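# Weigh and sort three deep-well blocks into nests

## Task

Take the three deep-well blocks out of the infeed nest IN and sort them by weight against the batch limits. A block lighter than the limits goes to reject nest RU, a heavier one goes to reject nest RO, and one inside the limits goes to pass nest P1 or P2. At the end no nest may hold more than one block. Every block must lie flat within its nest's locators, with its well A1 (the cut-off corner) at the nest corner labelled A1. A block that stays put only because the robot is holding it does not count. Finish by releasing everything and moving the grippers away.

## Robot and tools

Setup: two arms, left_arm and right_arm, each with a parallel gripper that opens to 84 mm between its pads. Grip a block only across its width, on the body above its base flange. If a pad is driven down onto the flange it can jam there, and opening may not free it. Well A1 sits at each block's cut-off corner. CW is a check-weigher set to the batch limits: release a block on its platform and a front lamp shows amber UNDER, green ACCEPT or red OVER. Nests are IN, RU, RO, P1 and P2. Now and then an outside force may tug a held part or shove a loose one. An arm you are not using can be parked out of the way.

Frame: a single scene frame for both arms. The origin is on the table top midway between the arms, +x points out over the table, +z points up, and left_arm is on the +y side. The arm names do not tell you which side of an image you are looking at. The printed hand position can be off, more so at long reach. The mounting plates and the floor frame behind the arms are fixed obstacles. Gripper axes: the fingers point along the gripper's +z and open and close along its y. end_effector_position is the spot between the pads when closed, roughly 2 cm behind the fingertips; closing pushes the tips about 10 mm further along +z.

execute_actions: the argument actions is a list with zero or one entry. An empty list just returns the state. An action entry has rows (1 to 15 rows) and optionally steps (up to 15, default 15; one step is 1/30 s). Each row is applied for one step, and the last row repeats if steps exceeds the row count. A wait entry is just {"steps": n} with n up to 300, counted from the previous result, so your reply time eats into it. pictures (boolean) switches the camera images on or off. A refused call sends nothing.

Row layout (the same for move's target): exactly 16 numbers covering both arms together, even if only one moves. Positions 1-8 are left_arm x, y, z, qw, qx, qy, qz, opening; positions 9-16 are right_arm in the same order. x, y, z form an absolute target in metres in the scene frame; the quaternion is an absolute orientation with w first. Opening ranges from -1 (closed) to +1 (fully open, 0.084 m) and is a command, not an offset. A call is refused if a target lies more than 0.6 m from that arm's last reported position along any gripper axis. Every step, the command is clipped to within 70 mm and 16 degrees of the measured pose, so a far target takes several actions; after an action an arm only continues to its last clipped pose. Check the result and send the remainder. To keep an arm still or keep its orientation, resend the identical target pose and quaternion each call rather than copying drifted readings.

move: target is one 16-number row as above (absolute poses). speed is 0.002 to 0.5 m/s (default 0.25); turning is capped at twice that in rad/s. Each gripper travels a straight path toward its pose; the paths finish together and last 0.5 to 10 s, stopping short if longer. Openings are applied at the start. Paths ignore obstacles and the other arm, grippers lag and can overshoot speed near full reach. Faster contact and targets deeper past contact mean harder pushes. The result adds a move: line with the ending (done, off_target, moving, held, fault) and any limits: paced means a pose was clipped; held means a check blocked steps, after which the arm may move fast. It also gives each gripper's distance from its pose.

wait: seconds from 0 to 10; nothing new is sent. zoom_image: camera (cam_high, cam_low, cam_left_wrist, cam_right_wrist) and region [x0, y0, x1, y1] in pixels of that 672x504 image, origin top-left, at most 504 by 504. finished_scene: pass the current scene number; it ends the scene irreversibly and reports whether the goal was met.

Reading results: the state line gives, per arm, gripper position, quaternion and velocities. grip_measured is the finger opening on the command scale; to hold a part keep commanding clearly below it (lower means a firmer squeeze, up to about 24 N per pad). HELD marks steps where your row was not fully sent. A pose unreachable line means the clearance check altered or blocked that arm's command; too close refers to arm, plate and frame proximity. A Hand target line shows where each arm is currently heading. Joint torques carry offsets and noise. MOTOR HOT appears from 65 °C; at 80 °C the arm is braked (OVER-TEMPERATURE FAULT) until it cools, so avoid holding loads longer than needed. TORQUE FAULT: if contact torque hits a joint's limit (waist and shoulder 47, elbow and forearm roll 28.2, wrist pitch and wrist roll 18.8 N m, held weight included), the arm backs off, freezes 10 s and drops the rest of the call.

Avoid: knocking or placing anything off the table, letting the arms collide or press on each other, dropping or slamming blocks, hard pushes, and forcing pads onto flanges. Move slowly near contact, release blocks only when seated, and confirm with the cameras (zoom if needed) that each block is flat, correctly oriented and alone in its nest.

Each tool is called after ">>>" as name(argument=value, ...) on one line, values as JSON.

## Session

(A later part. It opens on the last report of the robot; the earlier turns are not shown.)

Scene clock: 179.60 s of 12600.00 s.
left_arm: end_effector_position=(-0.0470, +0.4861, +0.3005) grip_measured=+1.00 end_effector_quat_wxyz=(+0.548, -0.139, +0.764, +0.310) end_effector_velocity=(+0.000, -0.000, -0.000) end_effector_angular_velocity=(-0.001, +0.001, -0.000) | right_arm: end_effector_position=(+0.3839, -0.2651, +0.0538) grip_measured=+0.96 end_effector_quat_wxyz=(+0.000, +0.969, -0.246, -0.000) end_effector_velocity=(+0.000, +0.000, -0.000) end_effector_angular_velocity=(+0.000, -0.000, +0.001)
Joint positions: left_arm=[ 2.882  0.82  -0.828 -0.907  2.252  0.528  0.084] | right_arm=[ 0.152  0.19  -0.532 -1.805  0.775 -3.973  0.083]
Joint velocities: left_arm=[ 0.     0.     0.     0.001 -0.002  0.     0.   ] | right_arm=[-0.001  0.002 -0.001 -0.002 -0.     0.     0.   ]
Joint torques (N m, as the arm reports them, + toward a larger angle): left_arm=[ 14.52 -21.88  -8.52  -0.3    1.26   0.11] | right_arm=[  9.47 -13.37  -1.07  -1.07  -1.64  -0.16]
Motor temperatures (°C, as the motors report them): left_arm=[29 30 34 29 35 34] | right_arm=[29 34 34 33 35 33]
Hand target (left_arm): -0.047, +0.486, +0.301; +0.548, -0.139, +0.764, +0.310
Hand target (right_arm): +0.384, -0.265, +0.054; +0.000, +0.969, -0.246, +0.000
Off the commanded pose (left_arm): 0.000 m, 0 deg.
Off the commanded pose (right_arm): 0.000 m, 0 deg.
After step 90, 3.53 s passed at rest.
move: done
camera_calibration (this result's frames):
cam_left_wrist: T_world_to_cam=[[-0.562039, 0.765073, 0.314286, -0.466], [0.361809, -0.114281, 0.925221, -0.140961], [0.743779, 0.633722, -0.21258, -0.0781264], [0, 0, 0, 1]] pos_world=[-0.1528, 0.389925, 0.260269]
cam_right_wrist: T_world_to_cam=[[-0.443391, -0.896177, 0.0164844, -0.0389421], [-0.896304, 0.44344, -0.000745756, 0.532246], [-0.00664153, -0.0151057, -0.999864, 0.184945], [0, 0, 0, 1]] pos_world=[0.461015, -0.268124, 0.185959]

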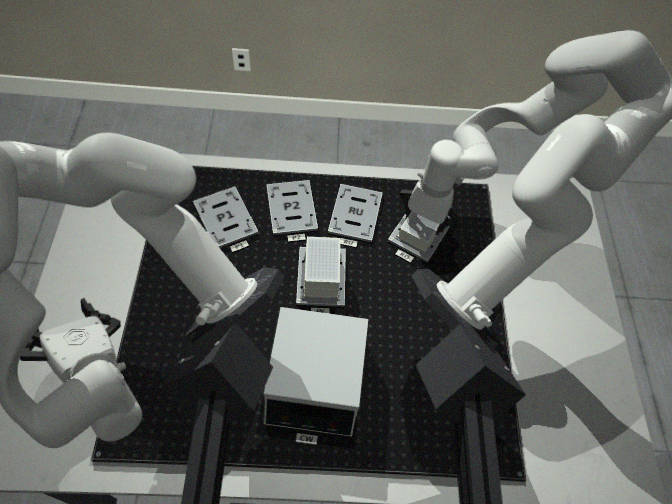

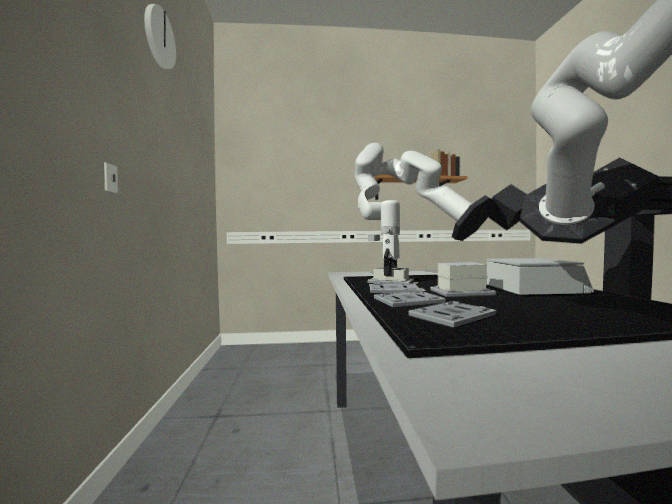

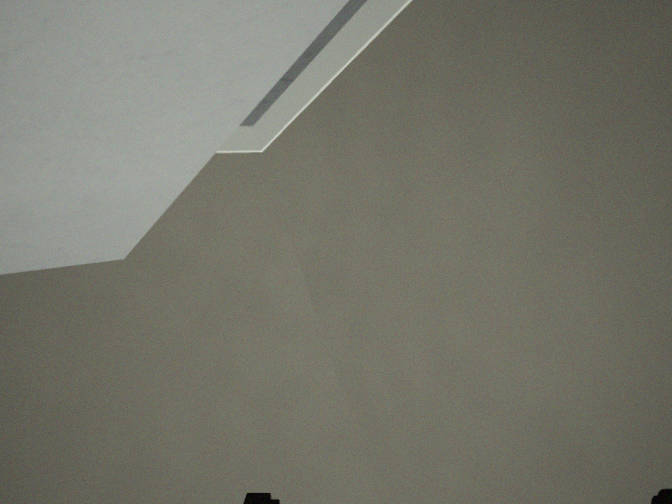

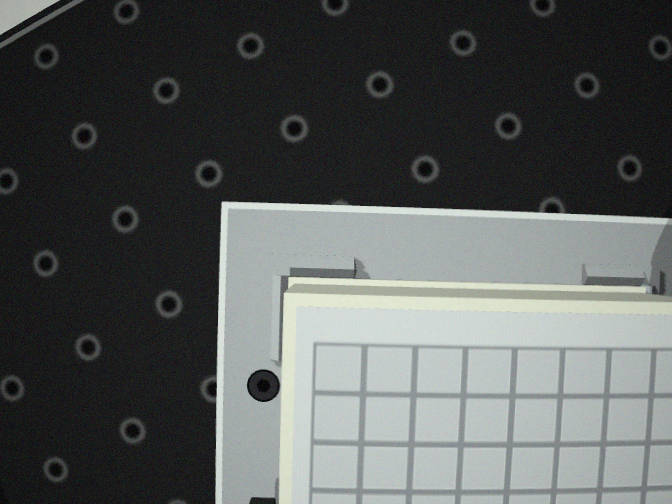

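Within locators. A bit lower, release, go to next block.

>>> move(target=[-0.0470,0.4861,0.3005,0.548,-0.139,0.764,0.310,1,0.3839,-0.2651,0.053,0,0.9692,-0.2462,0,0.3], speed=0.002)

>>> move(target=[-0.0470,0.4861,0.3005,0.548,-0.139,0.764,0.310,1,0.3839,-0.2651,0.053,0,0.9692,-0.2462,0,1], speed=0.002)

>>> move(target=[-0.0470,0.4861,0.3005,0.548,-0.139,0.764,0.310,1,0.3839,-0.2651,0.14,0,0.9692,-0.2462,0,1], speed=0.025)

>>> move(target=[-0.0470,0.4861,0.3005,0.548,-0.139,0.764,0.310,1,0.32,-0.03,0.15,0,0.99985,0.0175,0,1], speed=0.15)

>>> move(target=[-0.0470,0.4861,0.3005,0.548,-0.139,0.764,0.310,1,0.222,0.0025,0.14,0,0.99985,0.0175,0,1], speed=0.1)

>>> move(target=[-0.0470,0.4861,0.3005,0.548,-0.139,0.764,0.310,1,0.222,0.0025,0.1175,0,0.99985,0.0175,0,1], speed=0.015)

Scene clock: 199.53 s of 12600.00 s.
left_arm: end_effector_position=(-0.0470, +0.4861, +0.3005) grip_measured=+1.00 end_effector_quat_wxyz=(+0.548, -0.139, +0.764, +0.310) end_effector_velocity=(-0.000, +0.000, +0.000) end_effector_angular_velocity=(+0.001, -0.001, -0.000) | right_arm: end_effector_position=(+0.3839, -0.2651, +0.0532) grip_measured=+0.97 end_effector_quat_wxyz=(-0.000, +0.969, -0.246, +0.000) end_effector_velocity=(-0.000, -0.000, -0.001) end_effector_angular_velocity=(+0.001, +0.002, -0.002)
Joint positions: left_arm=[ 2.882  0.82  -0.828 -0.907  2.252  0.528  0.084] | right_arm=[ 0.151  0.192 -0.534 -1.807  0.774 -3.972  0.083]
Joint velocities: left_arm=[ 0.001 -0.    -0.     0.     0.001 -0.    -0.   ] | right_arm=[-0.002  0.001 -0.001 -0.    -0.002  0.001  0.   ]
Joint torques (N m, as the arm reports them, + toward a larger angle): left_arm=[ 14.65 -21.64  -8.53  -0.19   1.14   0.11] | right_arm=[  8.55 -11.65  -2.04  -1.45  -1.52  -0.45]
Motor temperatures (°C, as the motors report them): left_arm=[29 30 34 29 35 34] | right_arm=[29 34 34 33 35 33]
Hand target (left_arm): -0.047, +0.486, +0.301; +0.548, -0.139, +0.764, +0.310
Hand target (right_arm): +0.384, -0.265, +0.053; +0.000, +0.969, -0.246, +0.000
Off the commanded pose (left_arm): 0.000 m, 0 deg.
Off the commanded pose (right_arm): 0.000 m, 0 deg.
After step 90, 16.23 s passed at rest.
move: done
camera_calibration (this result's frames):
cam_left_wrist: T_world_to_cam=[[-0.562039, 0.765073, 0.314286, -0.466], [0.361809, -0.114281, 0.925221, -0.140961], [0.743778, 0.633722, -0.21258, -0.0781266], [0, 0, 0, 1]] pos_world=[-0.1528, 0.389925, 0.260269]
cam_right_wrist: T_world_to_cam=[[-0.44336, -0.896197, 0.0161969, -0.0388656], [-0.896321, 0.443405, -0.000890055, 0.532232], [-0.00638411, -0.0149122, -0.999868, 0.184283], [0, 0, 0, 1]] pos_world=[0.460996, -0.268078, 0.185362]

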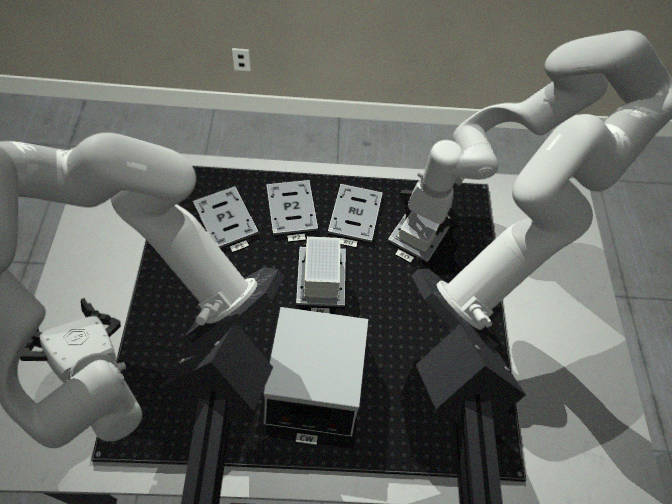

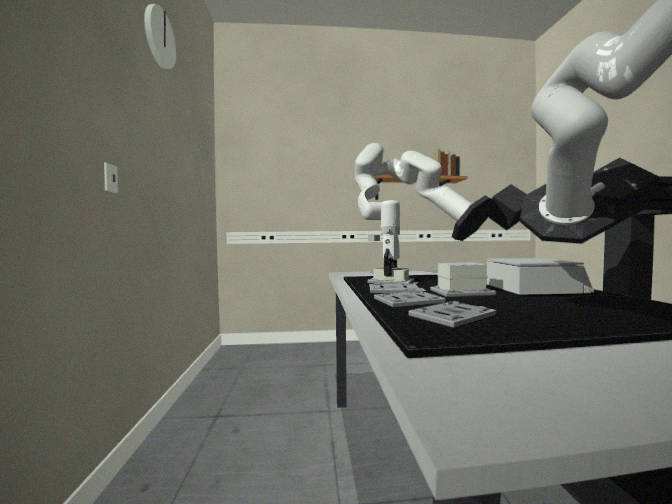

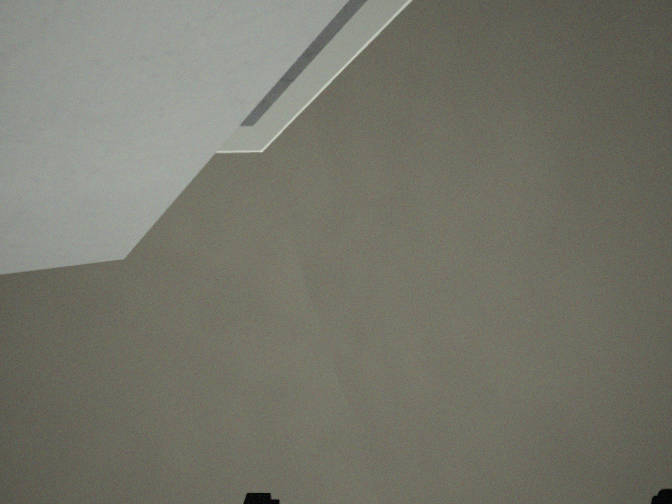

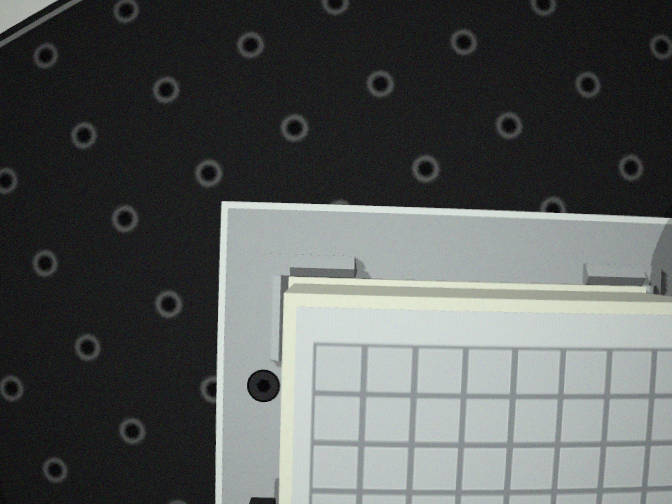

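Scene clock: 200.23 s of 12600.00 s.
left_arm: end_effector_position=(-0.0470, +0.4861, +0.3005) grip_measured=+1.00 end_effector_quat_wxyz=(+0.548, -0.139, +0.764, +0.310) end_effector_velocity=(+0.000, +0.000, +0.000) end_effector_angular_velocity=(-0.000, -0.003, -0.000) | right_arm: end_effector_position=(+0.3839, -0.2651, +0.0530) grip_measured=+1.00 end_effector_quat_wxyz=(-0.000, +0.969, -0.246, -0.000) end_effector_velocity=(-0.000, +0.000, +0.000) end_effector_angular_velocity=(+0.001, +0.000, +0.000)
Joint positions: left_arm=[ 2.882  0.82  -0.828 -0.907  2.252  0.528  0.084] | right_arm=[ 0.151  0.193 -0.534 -1.808  0.774 -3.972  0.084]
Joint velocities: left_arm=[-0.001 -0.     0.     0.     0.002 -0.001  0.   ] | right_arm=[-0.    -0.     0.001 -0.    -0.001 -0.     0.   ]
Joint torques (N m, as the arm reports them, + toward a larger angle): left_arm=[ 14.39 -21.61  -8.48  -0.14   1.24   0.02] | right_arm=[  9.63 -13.31  -0.85  -0.49  -1.21   0.07]
Motor temperatures (°C, as the motors report them): left_arm=[29 30 34 29 35 34] | right_arm=[29 34 34 33 35 33]
Hand target (left_arm): -0.047, +0.486, +0.300; +0.548, -0.139, +0.764, +0.310
Hand target (right_arm): +0.384, -0.265, +0.053; +0.000, +0.969, -0.246, -0.000
Off the commanded pose (left_arm): 0.000 m, 0 deg.
Off the commanded pose (right_arm): 0.000 m, 0 deg.
move: done
camera_calibration (this result's frames):
cam_left_wrist: T_world_to_cam=[[-0.562039, 0.765073, 0.314286, -0.465999], [0.361809, -0.114281, 0.925221, -0.140961], [0.743779, 0.633722, -0.21258, -0.0781265], [0, 0, 0, 1]] pos_world=[-0.1528, 0.389925, 0.260269]
cam_right_wrist: T_world_to_cam=[[-0.443373, -0.896188, 0.0163784, -0.038884], [-0.896313, 0.443422, -0.000728338, 0.532253], [-0.0066098, -0.0150031, -0.999866, 0.184102], [0, 0, 0, 1]] pos_world=[0.461042, -0.268098, 0.185102]

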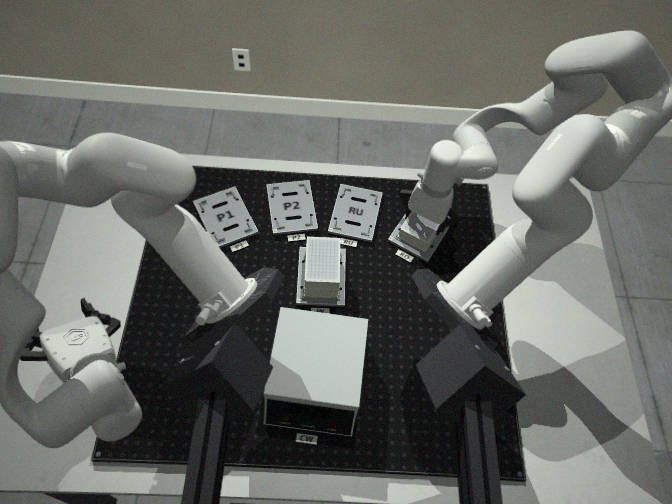

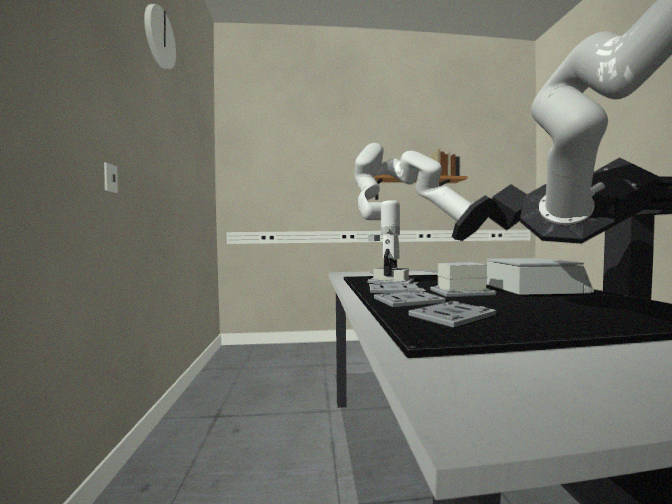

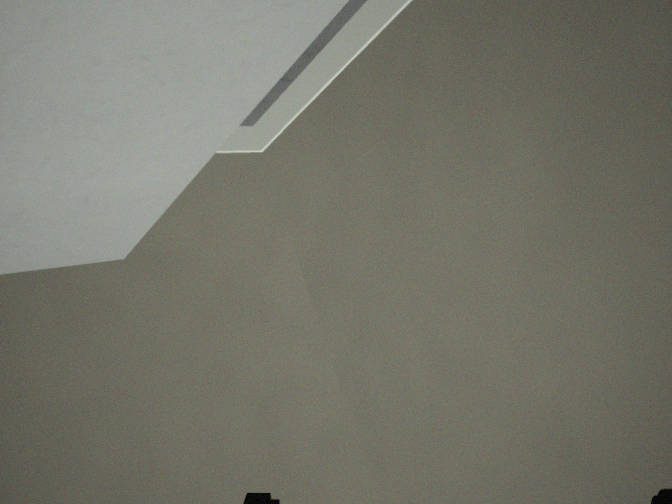

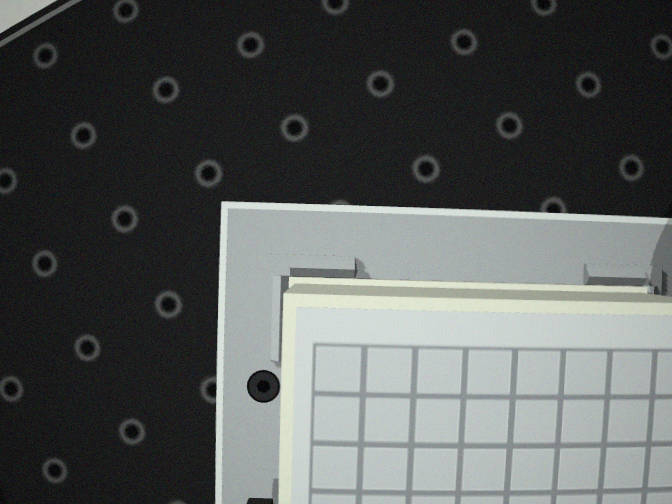

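Scene clock: 204.03 s of 12600.00 s.
left_arm: end_effector_position=(-0.0470, +0.4861, +0.3005) grip_measured=+1.00 end_effector_quat_wxyz=(+0.548, -0.139, +0.764, +0.310) end_effector_velocity=(+0.000, -0.000, -0.000) end_effector_angular_velocity=(-0.001, +0.000, -0.000) | right_arm: end_effector_position=(+0.3837, -0.2650, +0.1400) grip_measured=+1.00 end_effector_quat_wxyz=(-0.000, +0.969, -0.246, -0.000) end_effector_velocity=(-0.001, +0.000, +0.002) end_effector_angular_velocity=(+0.000, +0.003, -0.000)
Joint positions: left_arm=[ 2.882  0.82  -0.828 -0.907  2.252  0.528  0.084] | right_arm=[ 0.376 -0.094 -0.386 -1.465  0.855 -4.168  0.084]
Joint velocities: left_arm=[-0.001  0.     0.    -0.    -0.001 -0.    -0.   ] | right_arm=[ 0.007 -0.006  0.003  0.012  0.003 -0.006 -0.   ]
Joint torques (N m, as the arm reports them, + toward a larger angle): left_arm=[ 14.81 -21.92  -8.64  -0.15   1.22   0.07] | right_arm=[  8.44 -10.86  -4.31  -0.67  -1.33   0.09]
Motor temperatures (°C, as the motors report them): left_arm=[29 30 34 29 35 34] | right_arm=[29 34 34 33 35 33]
Hand target (left_arm): -0.047, +0.486, +0.300; +0.548, -0.139, +0.764, +0.310
Hand target (right_arm): +0.384, -0.265, +0.140; -0.000, +0.969, -0.246, -0.000
Off the commanded pose (left_arm): 0.000 m, 0 deg.
Off the commanded pose (right_arm): 0.000 m, 0 deg.
move: done
camera_calibration (this result's frames):
cam_left_wrist: T_world_to_cam=[[-0.562039, 0.765073, 0.314286, -0.466], [0.361809, -0.114281, 0.925221, -0.140961], [0.743779, 0.633722, -0.21258, -0.0781265], [0, 0, 0, 1]] pos_world=[-0.1528, 0.389925, 0.260269]
cam_right_wrist: T_world_to_cam=[[-0.443642, -0.896054, 0.0164284, -0.0401603], [-0.896175, 0.443701, -0.0000279387, 0.531997], [-0.00726427, -0.0147351, -0.999865, 0.271414], [0, 0, 0, 1]] pos_world=[0.460917, -0.268034, 0.272052]

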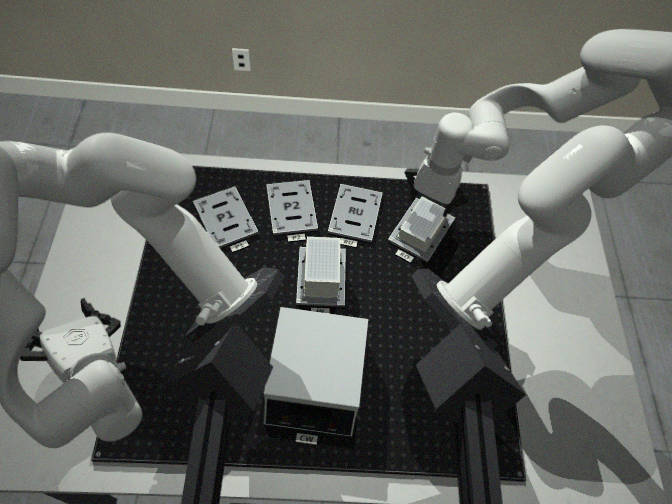

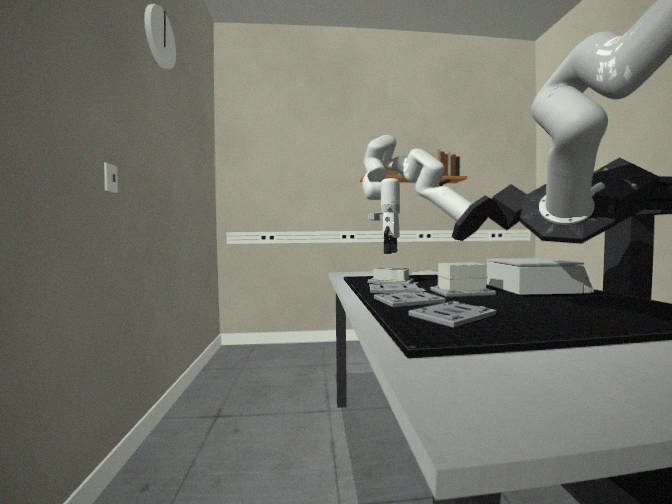

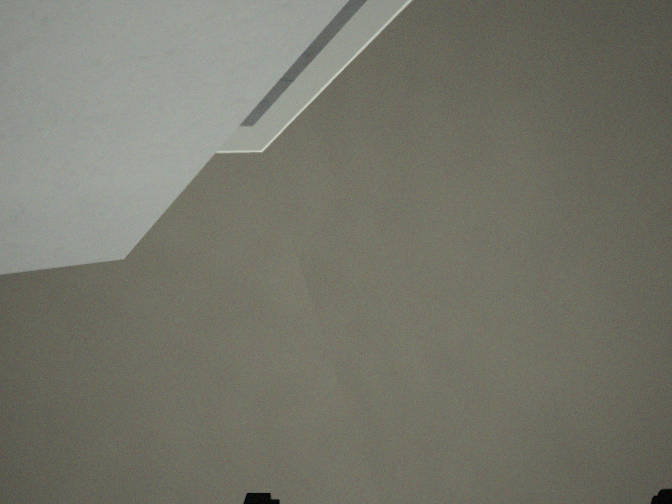

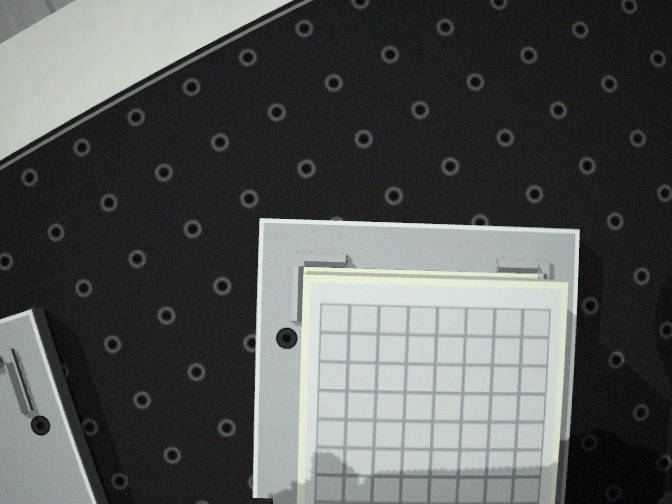

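Scene clock: 206.37 s of 12600.00 s.
left_arm: end_effector_position=(-0.0470, +0.4861, +0.3005) grip_measured=+1.00 end_effector_quat_wxyz=(+0.548, -0.139, +0.764, +0.310) end_effector_velocity=(+0.000, -0.000, -0.001) end_effector_angular_velocity=(-0.001, +0.001, -0.000) | right_arm: end_effector_position=(+0.3205, -0.0294, +0.1502) grip_measured=+1.00 end_effector_quat_wxyz=(-0.001, +1.000, +0.017, +0.000) end_effector_velocity=(-0.001, +0.002, +0.000) end_effector_angular_velocity=(-0.001, +0.000, +0.005)
Joint positions: left_arm=[ 2.882  0.82  -0.828 -0.907  2.252  0.528  0.084] | right_arm=[ 0.85   0.712 -0.911 -1.253  0.951 -4.317  0.084]
Joint velocities: left_arm=[-0.001  0.     0.    -0.    -0.002 -0.     0.   ] | right_arm=[ 0.004  0.008 -0.007  0.004  0.002 -0.005  0.   ]
Joint torques (N m, as the arm reports them, + toward a larger angle): left_arm=[ 14.82 -21.45  -8.59  -0.02   1.22   0.01] | right_arm=[ 14.35 -16.17  -7.25  -0.98  -0.99  -0.02]
Motor temperatures (°C, as the motors report them): left_arm=[29 30 34 29 35 34] | right_arm=[29 34 34 33 35 33]
Hand target (left_arm): -0.047, +0.486, +0.301; +0.548, -0.139, +0.764, +0.310
Hand target (right_arm): +0.320, -0.029, +0.150; -0.001, +1.000, +0.017, +0.000
Off the commanded pose (left_arm): 0.000 m, 0 deg.
Off the commanded pose (right_arm): 0.001 m, 0 deg.
move: done
camera_calibration (this result's frames):
cam_left_wrist: T_world_to_cam=[[-0.562039, 0.765073, 0.314286, -0.466], [0.361809, -0.114281, 0.925221, -0.140961], [0.743779, 0.633722, -0.21258, -0.0781264], [0, 0, 0, 1]] pos_world=[-0.1528, 0.389925, 0.260269]
cam_right_wrist: T_world_to_cam=[[0.072206, -0.997285, 0.0144366, -0.0253073], [-0.997387, -0.0722307, -0.00120095, 0.388257], [0.00224045, -0.0143122, -0.999895, 0.281613], [0, 0, 0, 1]] pos_world=[0.388439, 0.00683602, 0.282415]

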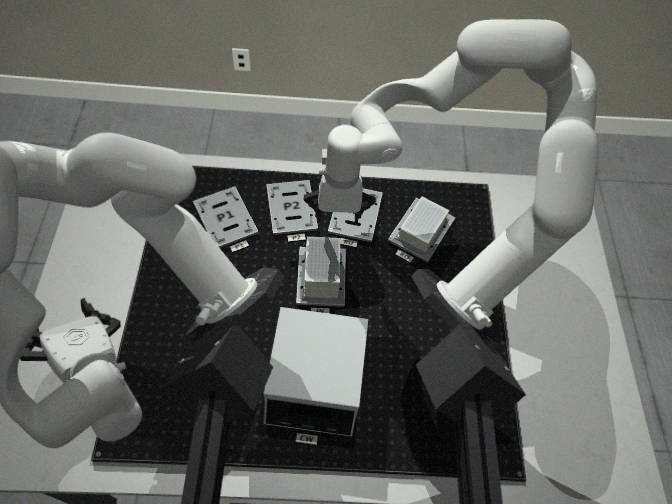

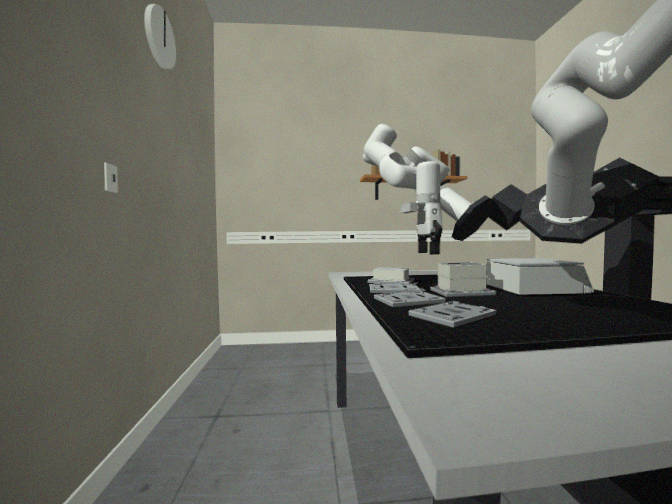

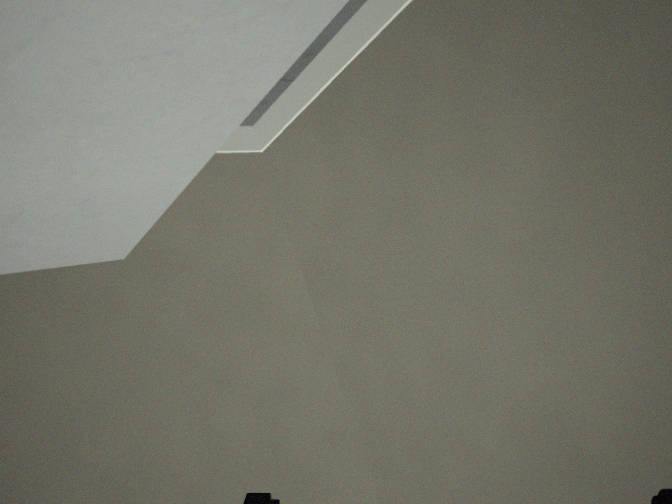

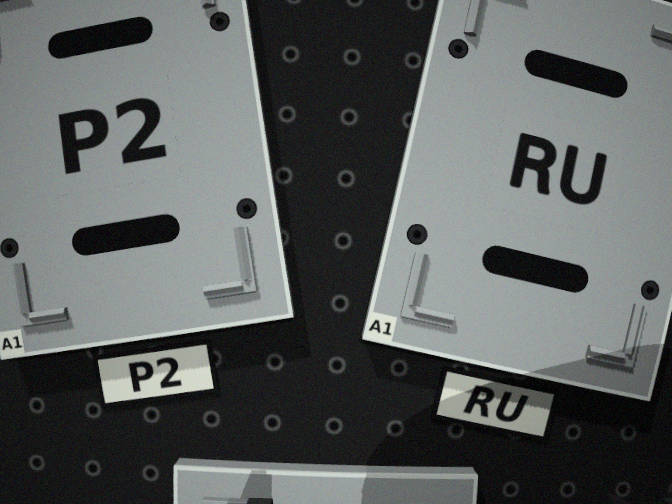

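Scene clock: 207.87 s of 12600.00 s.
left_arm: end_effector_position=(-0.0470, +0.4861, +0.3005) grip_measured=+1.00 end_effector_quat_wxyz=(+0.548, -0.139, +0.764, +0.310) end_effector_velocity=(-0.000, -0.000, +0.000) end_effector_angular_velocity=(+0.000, +0.001, +0.001) | right_arm: end_effector_position=(+0.2224, +0.0030, +0.1402) grip_measured=+1.00 end_effector_quat_wxyz=(-0.001, +1.000, +0.017, +0.000) end_effector_velocity=(-0.003, +0.001, -0.000) end_effector_angular_velocity=(-0.001, -0.001, +0.002)
Joint positions: left_arm=[ 2.882  0.82  -0.828 -0.907  2.252  0.528  0.084] | right_arm=[ 0.998  0.923 -0.94  -1.237  0.908 -4.096  0.084]
Joint velocities: left_arm=[ 0.002  0.    -0.     0.001 -0.    -0.001  0.   ] | right_arm=[ 0.005  0.007 -0.002  0.001 -0.     0.004 -0.   ]
Joint torques (N m, as the arm reports them, + toward a larger angle): left_arm=[ 14.6  -21.36  -8.61  -0.14   1.22   0.09] | right_arm=[ 13.2  -17.31  -7.54  -0.69  -1.26  -0.2 ]
Motor temperatures (°C, as the motors report them): left_arm=[29 30 34 29 35 34] | right_arm=[29 34 34 33 35 33]
Hand target (left_arm): -0.047, +0.486, +0.301; +0.548, -0.139, +0.764, +0.310
Hand target (right_arm): +0.222, +0.003, +0.140; -0.000, +1.000, +0.018, +0.000
Off the commanded pose (left_arm): 0.000 m, 0 deg.
Off the commanded pose (right_arm): 0.001 m, 0 deg.
move: done
camera_calibration (this result's frames):
cam_left_wrist: T_world_to_cam=[[-0.562039, 0.765073, 0.314286, -0.466], [0.361809, -0.114281, 0.925221, -0.140961], [0.743779, 0.633722, -0.21258, -0.0781265], [0, 0, 0, 1]] pos_world=[-0.1528, 0.389925, 0.260269]
cam_right_wrist: T_world_to_cam=[[0.0726651, -0.997238, 0.0153353, 0.0139895], [-0.997354, -0.0726872, -0.000890284, 0.292697], [0.0020025, -0.01523, -0.999882, 0.272318], [0, 0, 0, 1]] pos_world=[0.29036, 0.0393735, 0.272332]

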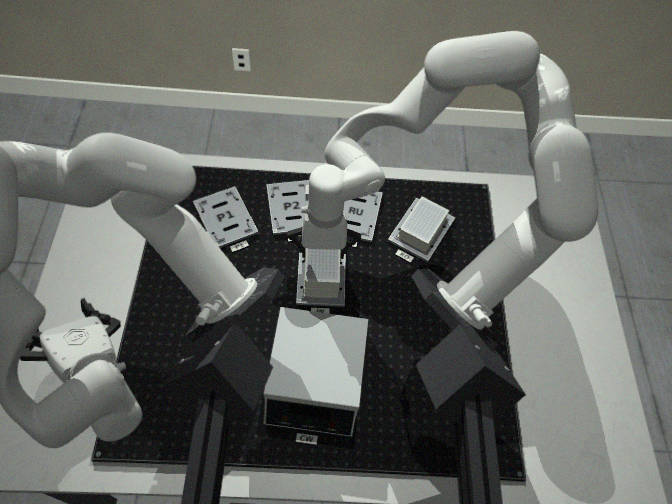

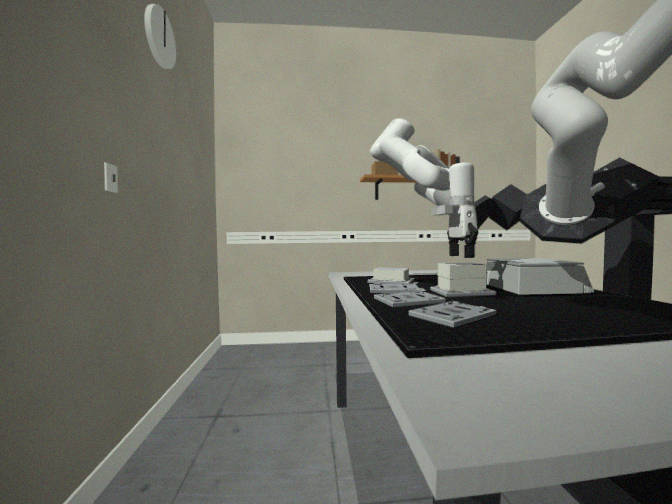

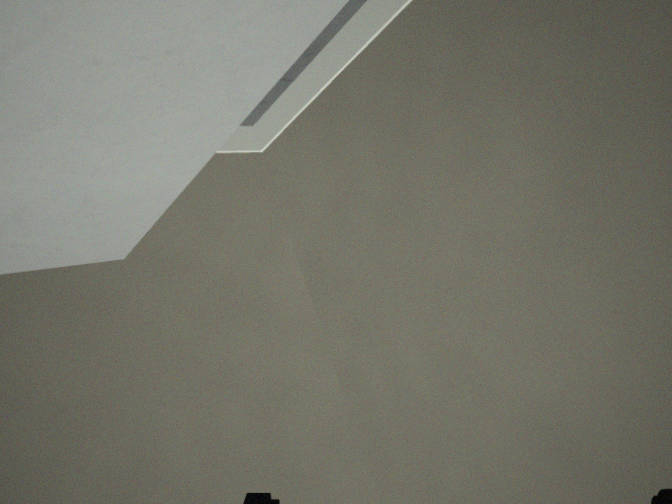

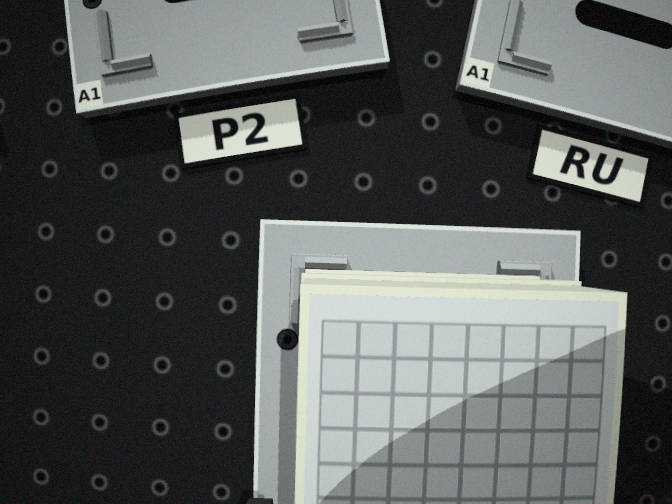

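Scene clock: 209.67 s of 12600.00 s.
left_arm: end_effector_position=(-0.0470, +0.4861, +0.3005) grip_measured=+1.00 end_effector_quat_wxyz=(+0.548, -0.139, +0.764, +0.310) end_effector_velocity=(+0.000, +0.000, +0.000) end_effector_angular_velocity=(+0.001, -0.001, +0.000) | right_arm: end_effector_position=(+0.2220, +0.0025, +0.1176) grip_measured=+1.00 end_effector_quat_wxyz=(+0.000, +1.000, +0.017, +0.000) end_effector_velocity=(+0.000, +0.000, -0.001) end_effector_angular_velocity=(-0.000, +0.001, -0.003)
Joint positions: left_arm=[ 2.882  0.82  -0.828 -0.907  2.252  0.528  0.084] | right_arm=[ 0.947  0.969 -0.96  -1.307  0.901 -4.065  0.084]
Joint velocities: left_arm=[-0.001  0.    -0.    -0.     0.002  0.    -0.   ] | right_arm=[-0.004  0.002 -0.002 -0.003 -0.001  0.002  0.   ]
Joint torques (N m, as the arm reports them, + toward a larger angle): left_arm=[ 14.59 -21.66  -8.58  -0.2    1.19   0.07] | right_arm=[ 13.16 -17.03  -6.29  -0.89  -1.18  -0.03]
Motor temperatures (°C, as the motors report them): left_arm=[29 30 34 29 35 34] | right_arm=[29 34 34 33 35 33]
Hand target (left_arm): -0.047, +0.486, +0.300; +0.548, -0.139, +0.764, +0.310
Hand target (right_arm): +0.222, +0.003, +0.117; +0.000, +1.000, +0.017, +0.000
Off the commanded pose (left_arm): 0.000 m, 0 deg.
Off the commanded pose (right_arm): 0.000 m, 0 deg.
move: done
camera_calibration (this result's frames):
cam_left_wrist: T_world_to_cam=[[-0.562039, 0.765073, 0.314286, -0.466], [0.361809, -0.114281, 0.925221, -0.140961], [0.743778, 0.633722, -0.21258, -0.0781266], [0, 0, 0, 1]] pos_world=[-0.1528, 0.389925, 0.260269]
cam_right_wrist: T_world_to_cam=[[0.0729884, -0.997197, 0.0164437, 0.0136901], [-0.997331, -0.0730124, -0.000866065, 0.292305], [0.00206423, -0.0163365, -0.999864, 0.249726], [0, 0, 0, 1]] pos_world=[0.29001, 0.0390732, 0.24972]

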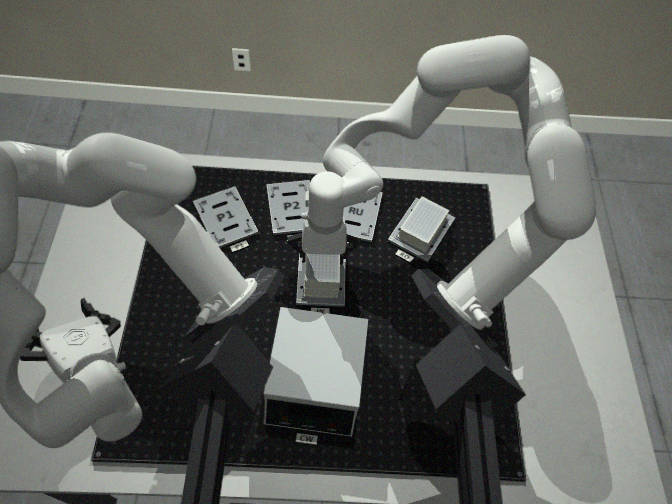

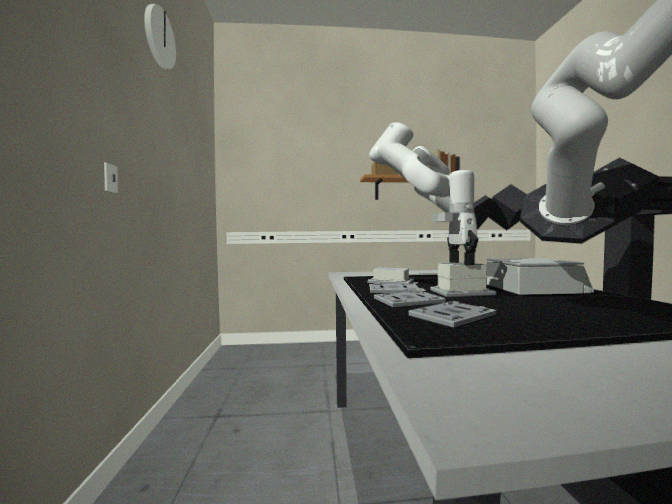

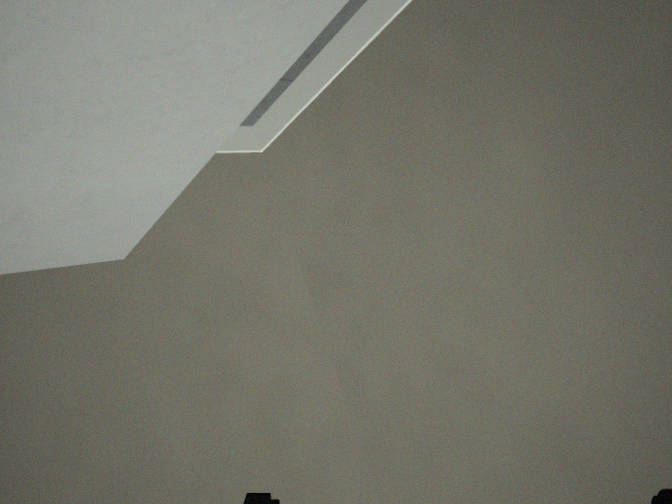

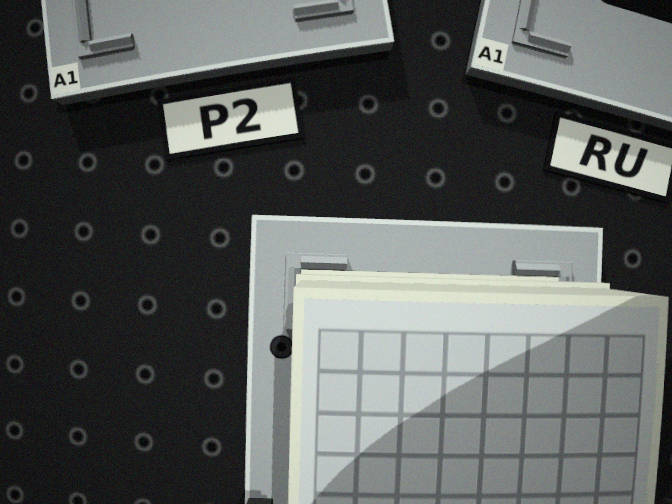

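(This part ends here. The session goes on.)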